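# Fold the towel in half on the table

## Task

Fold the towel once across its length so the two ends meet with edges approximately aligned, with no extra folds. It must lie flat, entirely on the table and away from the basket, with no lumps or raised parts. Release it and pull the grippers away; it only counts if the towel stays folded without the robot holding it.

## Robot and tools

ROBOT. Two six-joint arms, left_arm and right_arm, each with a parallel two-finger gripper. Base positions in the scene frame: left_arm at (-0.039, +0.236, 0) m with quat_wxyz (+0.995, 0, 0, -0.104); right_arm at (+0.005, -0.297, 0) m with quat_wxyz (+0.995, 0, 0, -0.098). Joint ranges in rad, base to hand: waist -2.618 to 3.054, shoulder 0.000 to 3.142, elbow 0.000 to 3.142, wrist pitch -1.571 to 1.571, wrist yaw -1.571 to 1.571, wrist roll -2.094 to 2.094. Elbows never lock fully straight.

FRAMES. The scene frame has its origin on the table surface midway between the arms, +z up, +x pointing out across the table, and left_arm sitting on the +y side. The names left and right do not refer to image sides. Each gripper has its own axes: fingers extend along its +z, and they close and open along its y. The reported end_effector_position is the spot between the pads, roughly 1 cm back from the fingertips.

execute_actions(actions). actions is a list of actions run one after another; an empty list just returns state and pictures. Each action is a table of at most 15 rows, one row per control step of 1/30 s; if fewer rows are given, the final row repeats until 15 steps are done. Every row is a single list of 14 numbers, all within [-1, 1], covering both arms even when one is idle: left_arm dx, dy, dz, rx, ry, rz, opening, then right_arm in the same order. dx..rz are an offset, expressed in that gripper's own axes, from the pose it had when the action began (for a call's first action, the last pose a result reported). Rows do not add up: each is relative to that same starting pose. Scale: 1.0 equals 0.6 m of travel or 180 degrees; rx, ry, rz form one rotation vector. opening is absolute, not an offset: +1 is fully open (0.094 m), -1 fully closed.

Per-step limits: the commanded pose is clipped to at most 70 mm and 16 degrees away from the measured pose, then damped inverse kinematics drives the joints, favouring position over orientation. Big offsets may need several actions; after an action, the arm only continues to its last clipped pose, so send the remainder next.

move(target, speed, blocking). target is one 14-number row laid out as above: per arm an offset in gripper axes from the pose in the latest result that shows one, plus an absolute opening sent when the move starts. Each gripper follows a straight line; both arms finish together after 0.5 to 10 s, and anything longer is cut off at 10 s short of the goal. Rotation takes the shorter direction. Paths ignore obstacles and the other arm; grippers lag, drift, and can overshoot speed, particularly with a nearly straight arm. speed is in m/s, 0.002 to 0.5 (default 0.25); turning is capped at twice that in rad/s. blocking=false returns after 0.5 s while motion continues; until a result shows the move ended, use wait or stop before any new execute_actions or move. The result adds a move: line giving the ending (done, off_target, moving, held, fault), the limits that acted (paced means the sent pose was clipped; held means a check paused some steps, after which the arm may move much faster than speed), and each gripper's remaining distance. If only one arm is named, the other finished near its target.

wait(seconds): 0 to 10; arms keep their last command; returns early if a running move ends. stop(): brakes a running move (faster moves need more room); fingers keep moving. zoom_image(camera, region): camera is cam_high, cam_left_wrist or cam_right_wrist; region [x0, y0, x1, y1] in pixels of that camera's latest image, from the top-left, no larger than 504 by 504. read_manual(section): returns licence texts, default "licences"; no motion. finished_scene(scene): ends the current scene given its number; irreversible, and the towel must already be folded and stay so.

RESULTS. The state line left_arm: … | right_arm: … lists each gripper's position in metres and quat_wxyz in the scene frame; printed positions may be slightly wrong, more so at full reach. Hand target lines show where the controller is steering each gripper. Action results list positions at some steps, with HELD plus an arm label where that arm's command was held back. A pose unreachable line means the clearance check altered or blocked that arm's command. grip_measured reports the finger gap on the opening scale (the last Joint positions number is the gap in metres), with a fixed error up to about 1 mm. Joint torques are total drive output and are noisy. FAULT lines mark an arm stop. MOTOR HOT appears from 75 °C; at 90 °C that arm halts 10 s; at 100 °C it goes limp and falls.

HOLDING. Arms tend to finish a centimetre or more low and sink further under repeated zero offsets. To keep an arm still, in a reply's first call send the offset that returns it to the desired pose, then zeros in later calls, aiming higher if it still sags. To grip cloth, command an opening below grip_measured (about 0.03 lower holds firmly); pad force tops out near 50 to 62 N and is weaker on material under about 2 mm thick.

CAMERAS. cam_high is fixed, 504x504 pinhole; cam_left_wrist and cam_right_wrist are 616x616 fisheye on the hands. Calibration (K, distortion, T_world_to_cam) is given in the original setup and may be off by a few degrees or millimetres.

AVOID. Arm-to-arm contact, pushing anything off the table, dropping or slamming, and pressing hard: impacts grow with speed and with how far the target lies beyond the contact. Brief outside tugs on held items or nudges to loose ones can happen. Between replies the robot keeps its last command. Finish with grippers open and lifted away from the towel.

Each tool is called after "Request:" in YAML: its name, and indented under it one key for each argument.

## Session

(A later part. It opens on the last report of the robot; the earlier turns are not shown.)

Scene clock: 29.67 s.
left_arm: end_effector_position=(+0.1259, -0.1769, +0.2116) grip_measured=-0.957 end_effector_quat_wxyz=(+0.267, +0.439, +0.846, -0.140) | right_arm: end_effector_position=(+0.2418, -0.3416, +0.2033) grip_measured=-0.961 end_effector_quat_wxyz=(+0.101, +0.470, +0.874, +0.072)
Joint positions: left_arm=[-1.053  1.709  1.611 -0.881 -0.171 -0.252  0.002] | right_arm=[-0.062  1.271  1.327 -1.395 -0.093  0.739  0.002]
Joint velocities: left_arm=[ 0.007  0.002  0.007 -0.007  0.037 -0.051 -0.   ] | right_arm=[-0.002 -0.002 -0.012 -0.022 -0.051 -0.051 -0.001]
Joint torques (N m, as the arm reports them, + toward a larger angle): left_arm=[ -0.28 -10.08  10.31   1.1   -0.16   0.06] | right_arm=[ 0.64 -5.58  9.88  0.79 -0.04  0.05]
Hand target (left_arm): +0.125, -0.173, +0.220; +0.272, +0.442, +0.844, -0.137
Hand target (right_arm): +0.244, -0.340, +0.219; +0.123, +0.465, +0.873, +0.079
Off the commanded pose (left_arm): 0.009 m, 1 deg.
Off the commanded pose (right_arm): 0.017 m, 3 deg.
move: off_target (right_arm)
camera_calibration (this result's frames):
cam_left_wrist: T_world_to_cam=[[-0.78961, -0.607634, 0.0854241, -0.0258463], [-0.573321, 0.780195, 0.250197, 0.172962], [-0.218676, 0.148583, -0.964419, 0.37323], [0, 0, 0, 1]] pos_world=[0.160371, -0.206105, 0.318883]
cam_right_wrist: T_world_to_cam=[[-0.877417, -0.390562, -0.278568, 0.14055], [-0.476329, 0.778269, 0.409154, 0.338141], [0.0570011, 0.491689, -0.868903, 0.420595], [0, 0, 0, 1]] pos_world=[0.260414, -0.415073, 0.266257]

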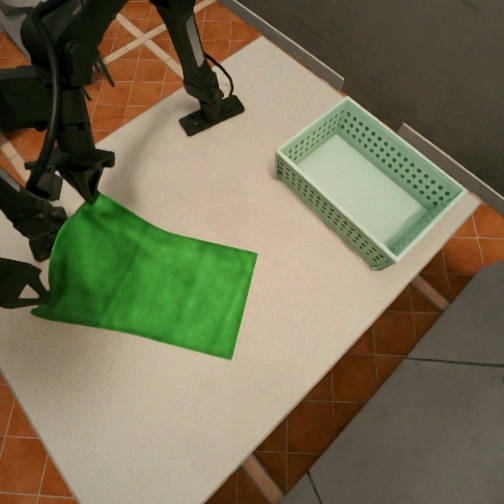

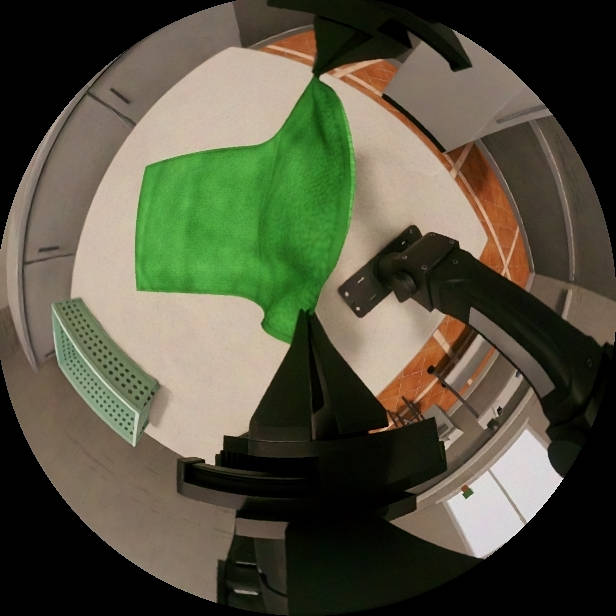

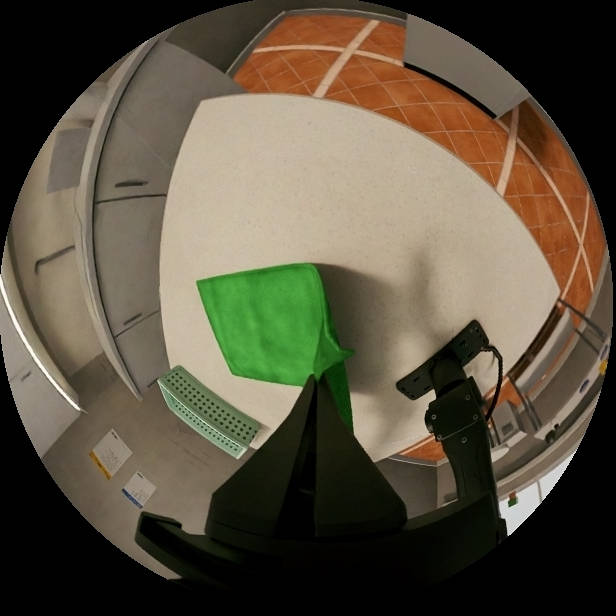

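Request:
move:
  target: [-0.045,-0.05,-0.105,0,-0.03,0,-1,-0.02,-0.025,-0.135,-0.04,-0.03,0,-1]
  speed: 0.1

Scene clock: 32.47 s.
left_arm: end_effector_position=(+0.0984, -0.1870, +0.2671) grip_measured=-0.957 end_effector_quat_wxyz=(+0.303, +0.432, +0.835, -0.159) | right_arm: end_effector_position=(+0.2165, -0.3601, +0.2649) grip_measured=-0.961 end_effector_quat_wxyz=(+0.149, +0.470, +0.863, +0.107)
Joint positions: left_arm=[-1.151  1.699  1.776 -0.989 -0.251 -0.318  0.002] | right_arm=[-0.258  1.212  1.523 -1.569 -0.199  0.574  0.002]
Joint velocities: left_arm=[-0.002 -0.017  0.007  0.022  0.037 -0.007 -0.002] | right_arm=[-0.022  0.012 -0.007  0.007 -0.037  0.037  0.001]
Joint torques (N m, as the arm reports them, + toward a larger angle): left_arm=[-0.82 -9.98 10.7   1.09 -0.21 -0.04] | right_arm=[-0.86 -4.25  9.18  0.99 -0.12 -0.06]
Hand target (left_arm): +0.094, -0.182, +0.278; +0.307, +0.432, +0.833, -0.160
Hand target (right_arm): +0.216, -0.362, +0.279; +0.176, +0.466, +0.861, +0.108
Off the commanded pose (left_arm): 0.013 m, 0 deg.
Off the commanded pose (right_arm): 0.015 m, 3 deg.
joint sent to its limit (right arm) — the command would take joint 4 (wrist pitch) past its lower limit, so that joint was sent only as far as its limit.
move: off_target (left_arm, right_arm)
camera_calibration (this result's frames):
cam_left_wrist: T_world_to_cam=[[-0.79288, -0.602548, 0.090984, -0.0586899], [-0.584502, 0.794212, 0.166084, 0.177395], [-0.172334, 0.0785042, -0.981905, 0.409297], [0, 0, 0, 1]] pos_world=[0.127689, -0.208384, 0.377768]
cam_right_wrist: T_world_to_cam=[[-0.841597, -0.375925, -0.387809, 0.154751], [-0.514542, 0.77633, 0.364085, 0.334761], [0.1642, 0.505957, -0.846786, 0.46069], [0, 0, 0, 1]] pos_world=[0.226841, -0.4348, 0.328239]

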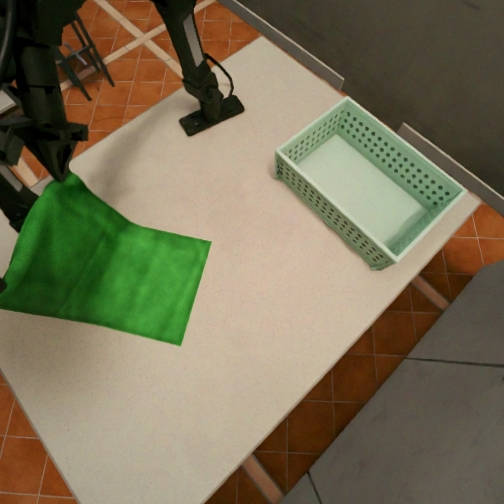

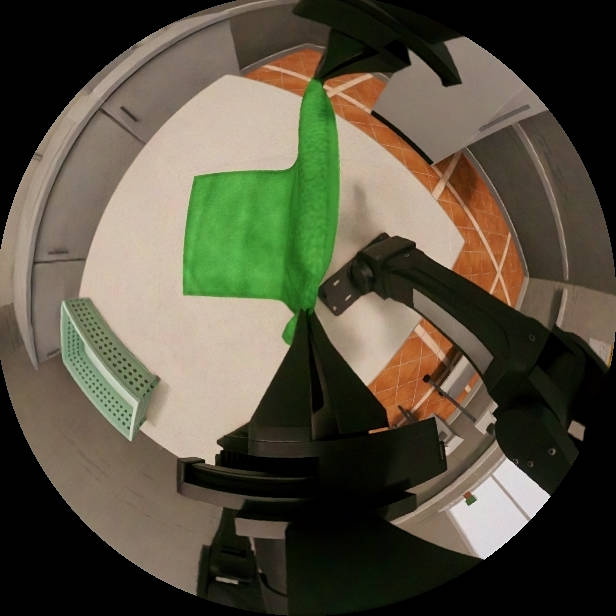

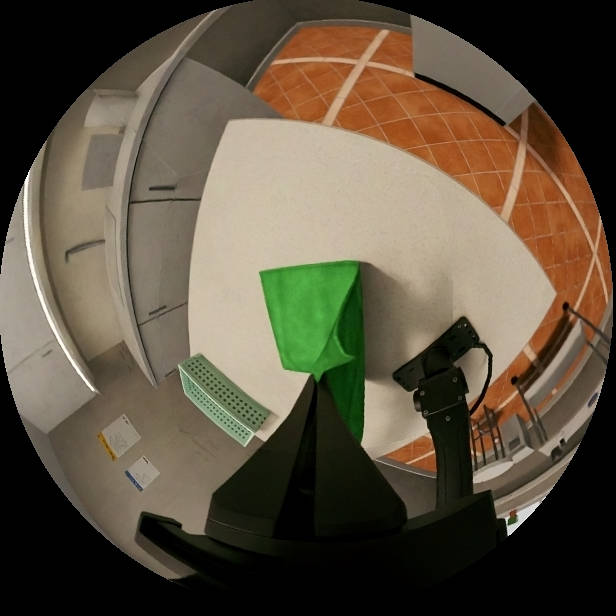

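Request:
move:
  target: [0.09,0,0.105,0,0.03,0,-1,0.023,-0.05,0.14,0.03,0,0,-1]
  speed: 0.1

Scene clock: 35.50 s.
left_arm: end_effector_position=(+0.0938, -0.1916, +0.1963) grip_measured=-0.957 end_effector_quat_wxyz=(+0.274, +0.442, +0.841, -0.149) | right_arm: end_effector_position=(+0.2113, -0.3584, +0.1713) grip_measured=-0.961 end_effector_quat_wxyz=(+0.101, +0.479, +0.869, +0.070)
Joint positions: left_arm=[-1.151  1.708  1.539 -0.801 -0.22  -0.323  0.002] | right_arm=[-0.192  1.157  1.127 -1.323 -0.115  0.632  0.002]
Joint velocities: left_arm=[ 0.002 -0.012 -0.012  0.022 -0.066  0.037 -0.   ] | right_arm=[ 0.017 -0.007 -0.002 -0.022  0.037  0.051 -0.001]
Joint torques (N m, as the arm reports them, + toward a larger angle): left_arm=[ 0.95 -8.43  6.89  1.31 -0.03 -0.04] | right_arm=[ 0.6  -5.33  5.75  1.22  0.12  0.06]
Hand target (left_arm): +0.098, -0.187, +0.185; +0.263, +0.438, +0.848, -0.139
Hand target (right_arm): +0.216, -0.361, +0.175; +0.127, +0.476, +0.868, +0.066
Off the commanded pose (left_arm): 0.014 m, 2 deg.
Off the commanded pose (right_arm): 0.006 m, 3 deg.
move: off_target (left_arm, right_arm)
camera_calibration (this result's frames):
cam_left_wrist: T_world_to_cam=[[-0.797641, -0.595958, 0.0927449, -0.0573092], [-0.565262, 0.792297, 0.229661, 0.175451], [-0.21035, 0.130762, -0.968842, 0.350297], [0, 0, 0, 1]] pos_world=[0.127149, -0.218969, 0.304403]
cam_right_wrist: T_world_to_cam=[[-0.886862, -0.371422, -0.274811, 0.106493], [-0.457525, 0.78887, 0.410311, 0.349355], [0.0643916, 0.489622, -0.869554, 0.400571], [0, 0, 0, 1]] pos_world=[0.22849, -0.432171, 0.234239]

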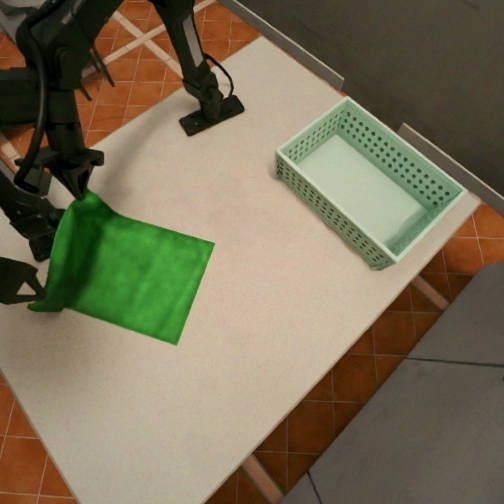

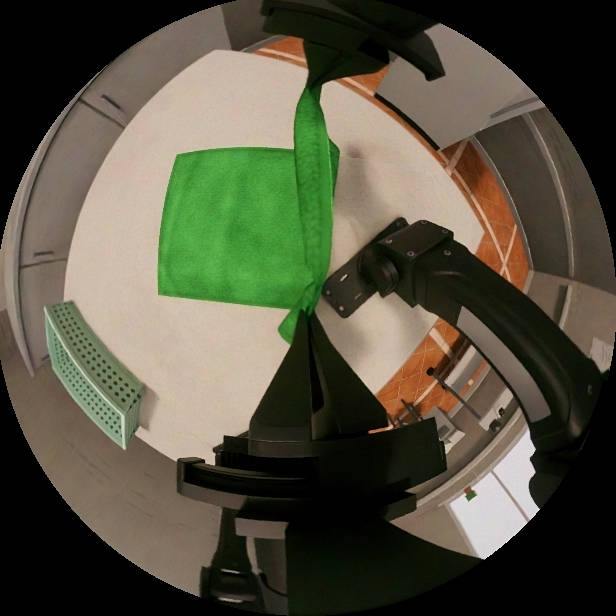

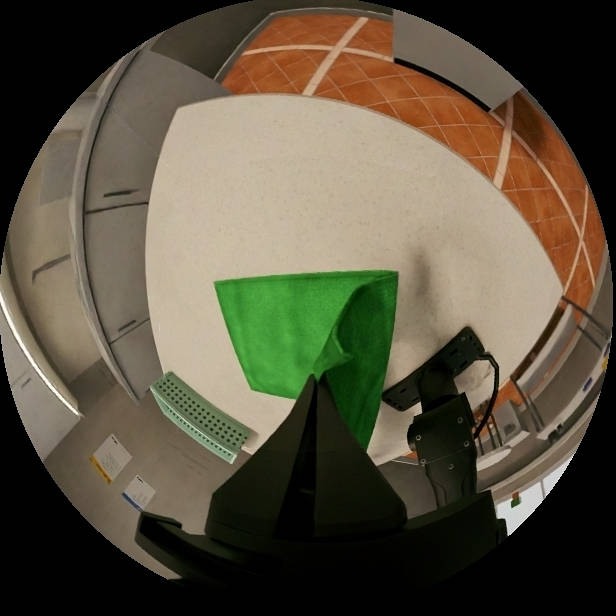

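Request:
move:
  target: [0.085,0.277,0.11,0.11,0.04,0,-1,0.015,0.213,0.15,0.075,0,0,-1]
  speed: 0.12

Scene clock: 38.97 s.
left_arm: end_effector_position=(+0.2279, -0.0963, +0.1076) grip_measured=-0.957 end_effector_quat_wxyz=(+0.148, +0.488, +0.820, -0.259) | right_arm: end_effector_position=(+0.3191, -0.2807, +0.0989) grip_measured=-0.961 end_effector_quat_wxyz=(+0.020, +0.487, +0.872, -0.043)
Joint positions: left_arm=[-0.504  1.799  1.329 -0.682  0.453  0.264  0.002] | right_arm=[ 0.299  1.754  1.388 -1.221  0.093  1.121  0.002]
Joint velocities: left_arm=[-0.007 -0.007 -0.007  0.066  0.007 -0.051 -0.   ] | right_arm=[ 0.012  0.002  0.002 -0.007  0.007 -0.022 -0.   ]
Joint torques (N m, as the arm reports them, + toward a larger angle): left_arm=[ 0.3  -9.07 11.1   0.75  0.32  0.05] | right_arm=[ 0.35 -9.1  10.07  0.39  0.35  0.1 ]
Hand target (left_arm): +0.228, -0.097, +0.112; +0.143, +0.490, +0.818, -0.264
Hand target (right_arm): +0.331, -0.282, +0.112; +0.046, +0.488, +0.871, -0.040
Off the commanded pose (left_arm): 0.004 m, 1 deg.
Off the commanded pose (right_arm): 0.018 m, 3 deg.
move: off_target (right_arm)
camera_calibration (this result's frames):
cam_left_wrist: T_world_to_cam=[[-0.833652, -0.422456, 0.355745, 0.111284], [-0.321488, 0.894942, 0.309392, 0.141835], [-0.449076, 0.143558, -0.881886, 0.326394], [0, 0, 0, 1]] pos_world=[0.284946, -0.126778, 0.204371]
cam_right_wrist: T_world_to_cam=[[-0.92953, -0.368743, -0.00136703, 0.198411], [-0.336308, 0.846237, 0.413255, 0.344289], [-0.151228, 0.384593, -0.910614, 0.335993], [0, 0, 0, 1]] pos_world=[0.351028, -0.347408, 0.163952]

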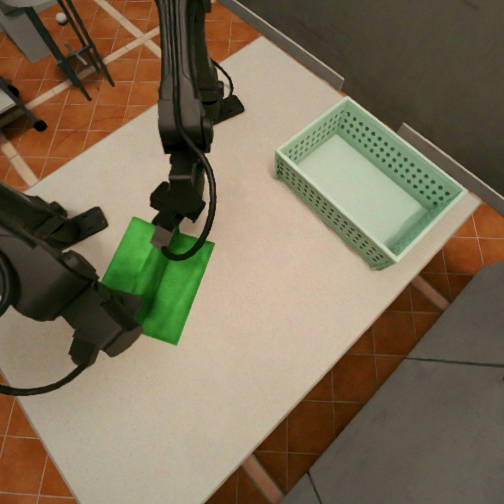

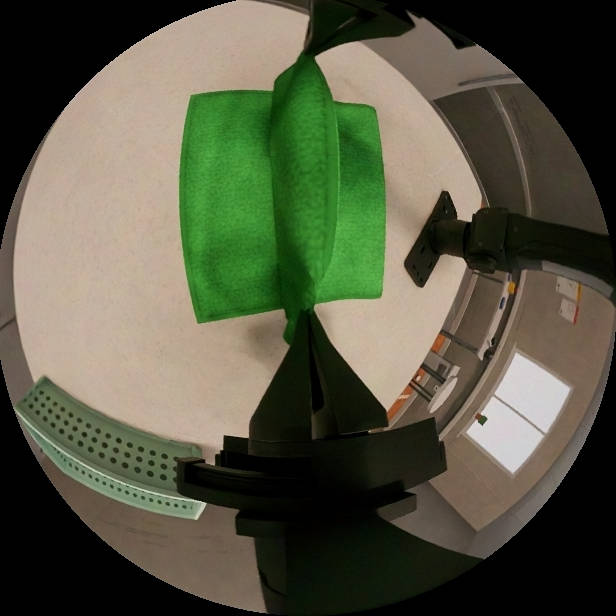

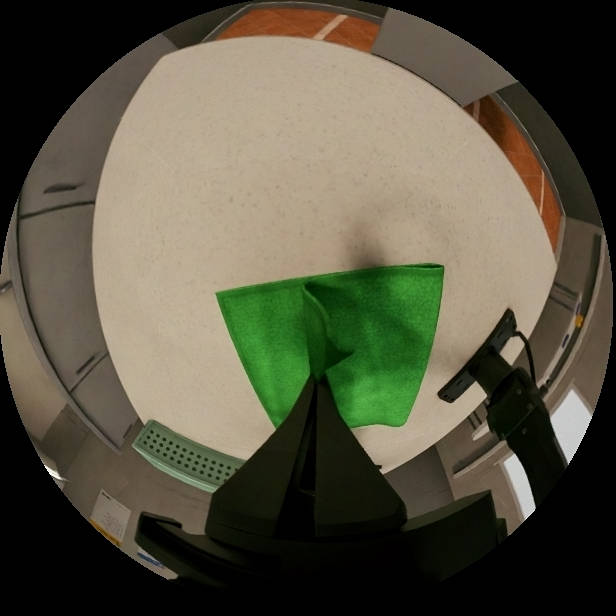

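Request:
move:
  target: [0.037,0.127,0.047,0.08,0.03,-0.06,-1,-0.01,0.14,0.077,0.075,0,0,-1]
  speed: 0.1

Scene clock: 43.37 s.
left_arm: end_effector_position=(+0.2832, -0.0687, +0.0523) grip_measured=-0.957 end_effector_quat_wxyz=(+0.032, +0.438, +0.830, -0.343) | right_arm: end_effector_position=(+0.3868, -0.2454, +0.0384) grip_measured=-0.961 end_effector_quat_wxyz=(-0.055, +0.485, +0.861, -0.145)
Joint positions: left_arm=[-0.289  2.176  1.623 -0.929  0.699  0.442  0.002] | right_arm=[ 0.396  2.33   1.952 -1.468  0.146  1.247  0.002]
Joint velocities: left_arm=[-0.012 -0.012  0.007 -0.051 -0.066 -0.022 -0.   ] | right_arm=[-0.012  0.002  0.012 -0.037  0.007  0.037  0.002]
Joint torques (N m, as the arm reports them, + toward a larger angle): left_arm=[  0.74 -11.2    9.61   0.22   0.44   0.07] | right_arm=[  0.41 -14.02   9.4   -0.28   0.36   0.09]
Hand target (left_arm): +0.284, -0.067, +0.053; +0.024, +0.434, +0.830, -0.350
Hand target (right_arm): +0.394, -0.246, +0.050; -0.036, +0.486, +0.861, -0.146
Off the commanded pose (left_arm): 0.002 m, 1 deg.
Off the commanded pose (right_arm): 0.012 m, 2 deg.
move: off_target (right_arm)
camera_calibration (this result's frames):
cam_left_wrist: T_world_to_cam=[[-0.684977, -0.410722, 0.601759, 0.134593], [-0.224659, 0.904775, 0.361815, 0.122528], [-0.693062, 0.112645, -0.712023, 0.356586], [0, 0, 0, 1]] pos_world=[0.366857, -0.0957479, 0.128572]
cam_right_wrist: T_world_to_cam=[[-0.907872, -0.337871, 0.248218, 0.263876], [-0.22756, 0.894379, 0.385101, 0.332989], [-0.352116, 0.293137, -0.888867, 0.332016], [0, 0, 0, 1]] pos_world=[0.432249, -0.305989, 0.101385]

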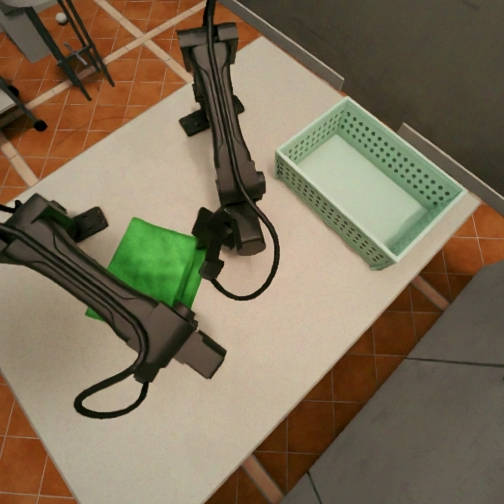

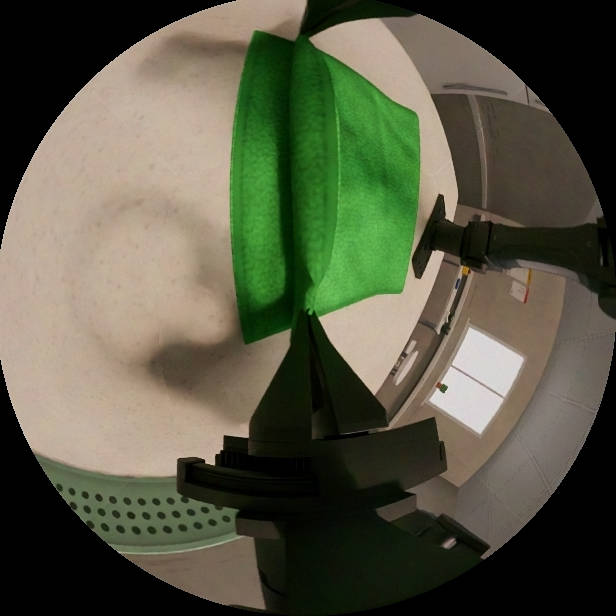

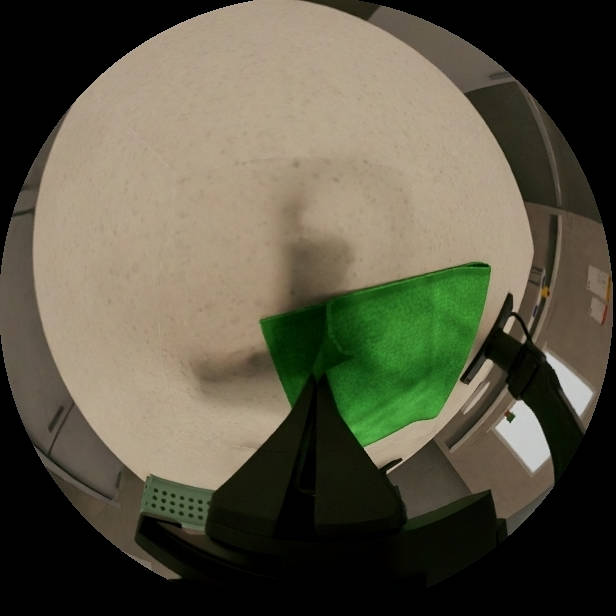

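Request:
move:
  target: [0,0.012,0,0,0,0,-0.3,0,0.015,-0.015,0,0,0,-0.3]
  speed: 0.05

Request:
move:
  target: [-0.02,-0.04,-0.09,-0.08,0,0,-0.3,0,-0.02,-0.1,-0.12,0,0,-0.3]

Scene clock: 44.97 s.
left_arm: end_effector_position=(+0.2828, -0.0686, +0.0523) grip_measured=-0.303 end_effector_quat_wxyz=(+0.032, +0.440, +0.829, -0.344) | right_arm: end_effector_position=(+0.3928, -0.2434, +0.0351) grip_measured=-0.303 end_effector_quat_wxyz=(-0.061, +0.485, +0.860, -0.147)
Joint positions: left_arm=[-0.289  2.176  1.623 -0.931  0.7    0.447  0.033] | right_arm=[ 0.396  2.376  2.016 -1.498  0.142  1.247  0.033]
Joint velocities: left_arm=[-0.002  0.007 -0.012 -0.037  0.007  0.022 -0.   ] | right_arm=[-0.002 -0.022  0.002 -0.007 -0.11  -0.081 -0.   ]
Joint torques (N m, as the arm reports them, + toward a larger angle): left_arm=[  0.81 -10.93   8.87   0.43   0.32   0.05] | right_arm=[  0.61 -13.81   9.21  -0.35   0.09   0.09]
Hand target (left_arm): +0.288, -0.066, +0.048; +0.032, +0.438, +0.830, -0.343
Hand target (right_arm): +0.396, -0.239, +0.044; -0.054, +0.485, +0.861, -0.144
Off the commanded pose (left_arm): 0.007 m, 0 deg.
Off the commanded pose (right_arm): 0.011 m, 1 deg.
move: off_target (right_arm)
camera_calibration (this result's frames):
cam_left_wrist: T_world_to_cam=[[-0.687619, -0.406975, 0.601291, 0.135355], [-0.221149, 0.906188, 0.36044, 0.121505], [-0.691573, 0.11487, -0.713114, 0.356123], [0, 0, 0, 1]] pos_world=[0.366229, -0.0959282, 0.128773]
cam_right_wrist: T_world_to_cam=[[-0.905167, -0.336851, 0.259239, 0.269652], [-0.221282, 0.894167, 0.389231, 0.331226], [-0.362915, 0.294954, -0.883909, 0.335079], [0, 0, 0, 1]] pos_world=[0.438979, -0.304171, 0.0973512]

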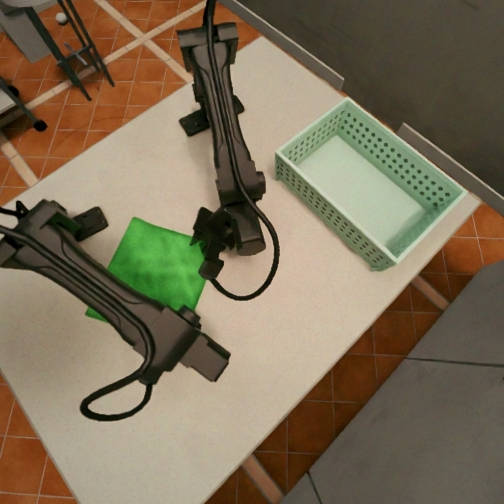

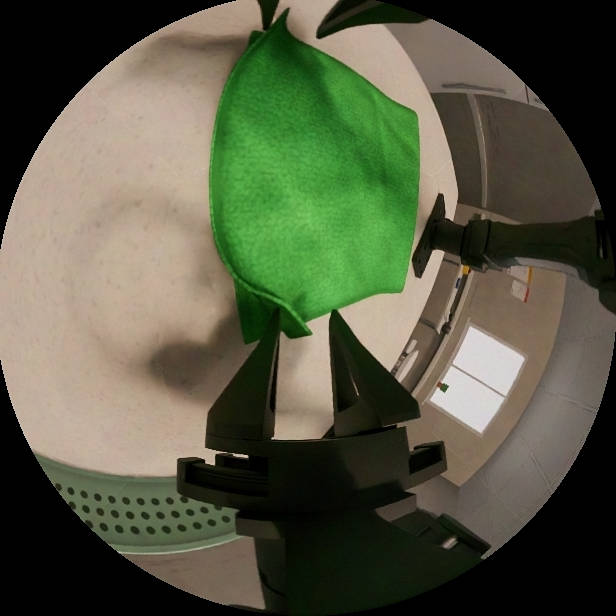

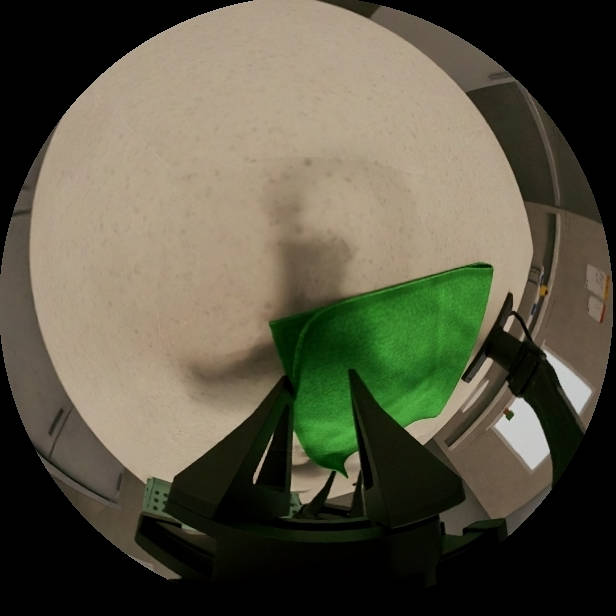

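Scene clock: 46.27 s.
left_arm: end_effector_position=(+0.2913, -0.0526, +0.1079) grip_measured=-0.303 end_effector_quat_wxyz=(+0.094, +0.431, +0.865, -0.239) | right_arm: end_effector_position=(+0.3952, -0.2347, +0.0897) grip_measured=-0.302 end_effector_quat_wxyz=(+0.019, +0.487, +0.873, +0.008)
Joint positions: left_arm=[-0.329  1.982  1.623 -0.968  0.464  0.33   0.033] | right_arm=[ 0.358  2.016  1.701 -1.215  0.011  1.178  0.033]
Joint velocities: left_arm=[-0.007 -0.007  0.007  0.037 -0.037 -0.022  0.   ] | right_arm=[ 0.012 -0.012 -0.007 -0.022 -0.007  0.037 -0.001]
Joint torques (N m, as the arm reports them, + toward a larger angle): left_arm=[ -0.76 -11.83   8.36   0.53   0.19  -0.05] | right_arm=[ -0.71 -13.79   5.36   0.66   0.03  -0.07]
Hand target (left_arm): +0.285, -0.054, +0.110; +0.087, +0.433, +0.865, -0.237
Hand target (right_arm): +0.397, -0.238, +0.095; +0.030, +0.487, +0.873, +0.018
Off the commanded pose (left_arm): 0.007 m, 1 deg.
Off the commanded pose (right_arm): 0.007 m, 2 deg.
move: done
camera_calibration (this result's frames):
cam_left_wrist: T_world_to_cam=[[-0.734818, -0.548311, 0.399247, 0.142407], [-0.378976, 0.820085, 0.428764, 0.122941], [-0.562512, 0.163758, -0.81041, 0.375209], [0, 0, 0, 1]] pos_world=[0.362294, -0.0841819, 0.194504]
cam_right_wrist: T_world_to_cam=[[-0.926657, -0.367408, -0.0794867, 0.292262], [-0.359754, 0.805463, 0.470963, 0.329251], [-0.109012, 0.465017, -0.878564, 0.320735], [0, 0, 0, 1]] pos_world=[0.42424, -0.306967, 0.149952]

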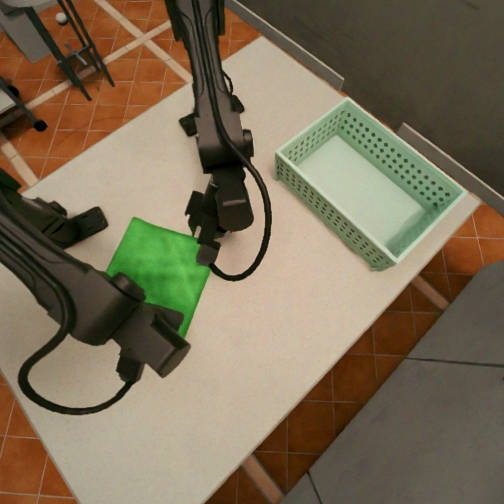

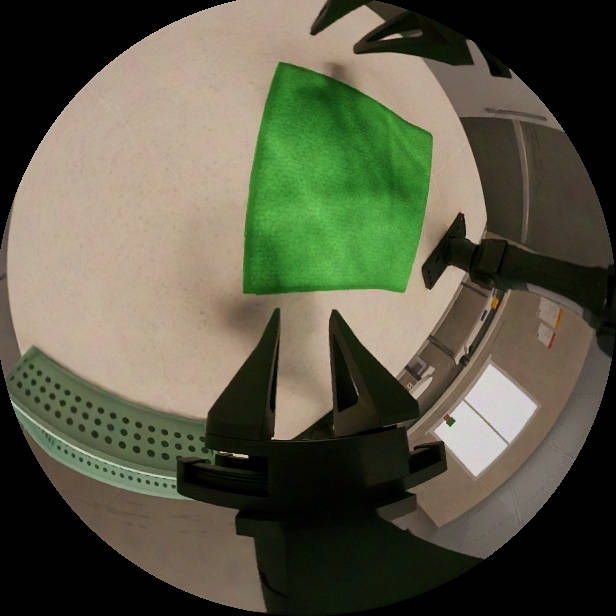

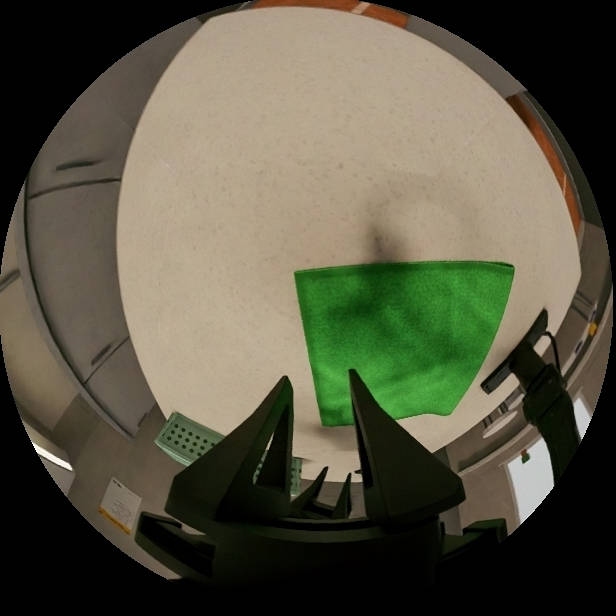

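Request:
move:
  target: [0.26,-0.145,-0.15,-0.1,0,0,0,-0.29,-0.53,-0.11,0,-0.1,0,0]
  speed: 0.3

Request:
zoom_image:
  camera: "cam_high"
  region: [60,190,250,370]

Scene clock: 50.57 s.
left_arm: end_effector_position=(+0.1401, +0.0498, +0.1638) grip_measured=-0.003 end_effector_quat_wxyz=(+0.176, +0.408, +0.889, -0.108) | right_arm: end_effector_position=(+0.2122, -0.5420, +0.1361) grip_measured=-0.002 end_effector_quat_wxyz=(+0.134, +0.489, +0.861, -0.047)
Joint positions: left_arm=[-0.532  1.141  1.031 -1.056  0.097  0.101  0.047] | right_arm=[-0.679  1.49   1.221 -1.017 -0.006  0.158  0.047]
Joint velocities: left_arm=[-0.007  0.007 -0.007  0.037 -0.051  0.007 -0.001] | right_arm=[ 0.017 -0.007 -0.002 -0.007 -0.037 -0.066  0.001]
Joint torques (N m, as the arm reports them, + toward a larger angle): left_arm=[-0.81 -4.33  5.89  0.84 -0.02 -0.06] | right_arm=[-0.36 -7.62  7.82  1.21 -0.06 -0.06]
Hand target (left_arm): +0.131, +0.056, +0.156; +0.159, +0.411, +0.892, -0.101
Hand target (right_arm): +0.217, -0.548, +0.144; +0.156, +0.484, +0.860, -0.052
Off the commanded pose (left_arm): 0.013 m, 2 deg.
Off the commanded pose (right_arm): 0.016 m, 4 deg.
move: off_target (left_arm, right_arm)
camera_calibration (this result's frames):
cam_left_wrist: T_world_to_cam=[[-0.721121, -0.682029, 0.121741, 0.115369], [-0.577879, 0.689062, 0.43732, -0.00928132], [-0.382152, 0.245009, -0.891028, 0.302608], [0, 0, 0, 1]] pos_world=[0.193474, 0.010939, 0.259646]
cam_right_wrist: T_world_to_cam=[[-0.917498, -0.37258, -0.13922, 0.0168543], [-0.396189, 0.886996, 0.237218, 0.572858], [0.0351046, 0.272805, -0.961429, 0.360962], [0, 0, 0, 1]] pos_world=[0.229753, -0.600316, 0.213493]

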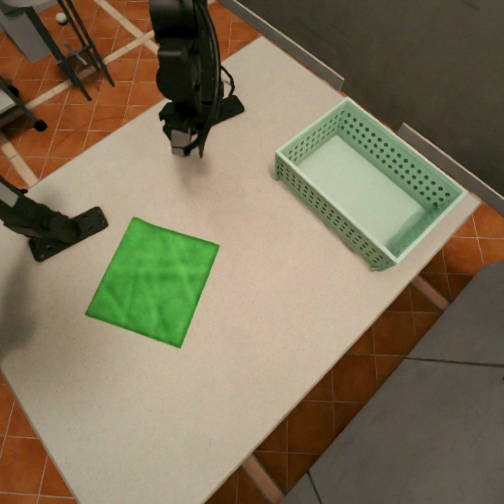

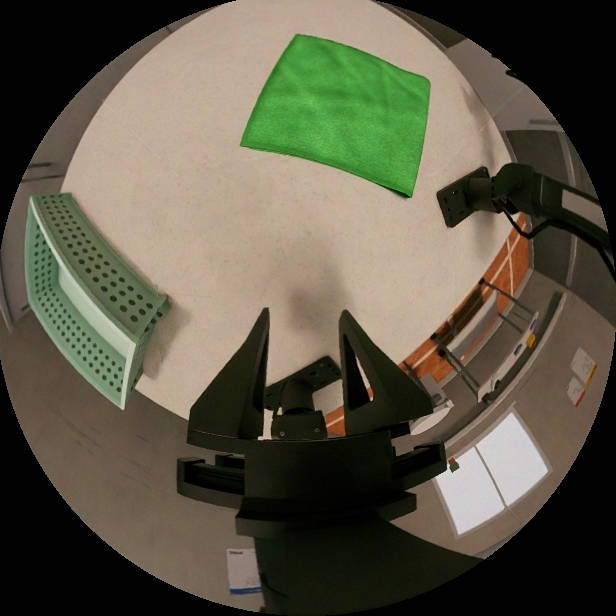

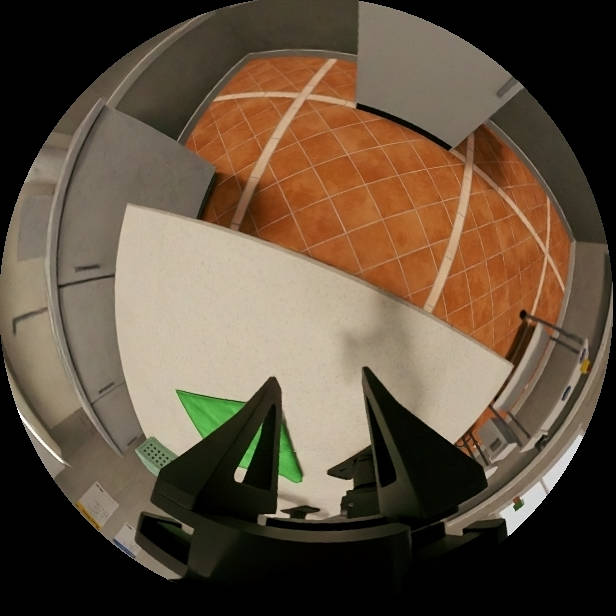

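Region (60, 190, 250, 370) of cam_high's 504x504 image, scaled by 2.653, with more detail than that image has; it fills the top 477 rows of this view, and the rest is white.

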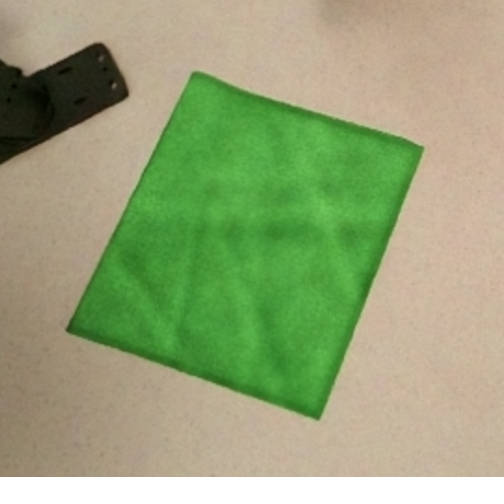

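Request:
finished_scene:
  scene: 1

The scene is finished: the task was done.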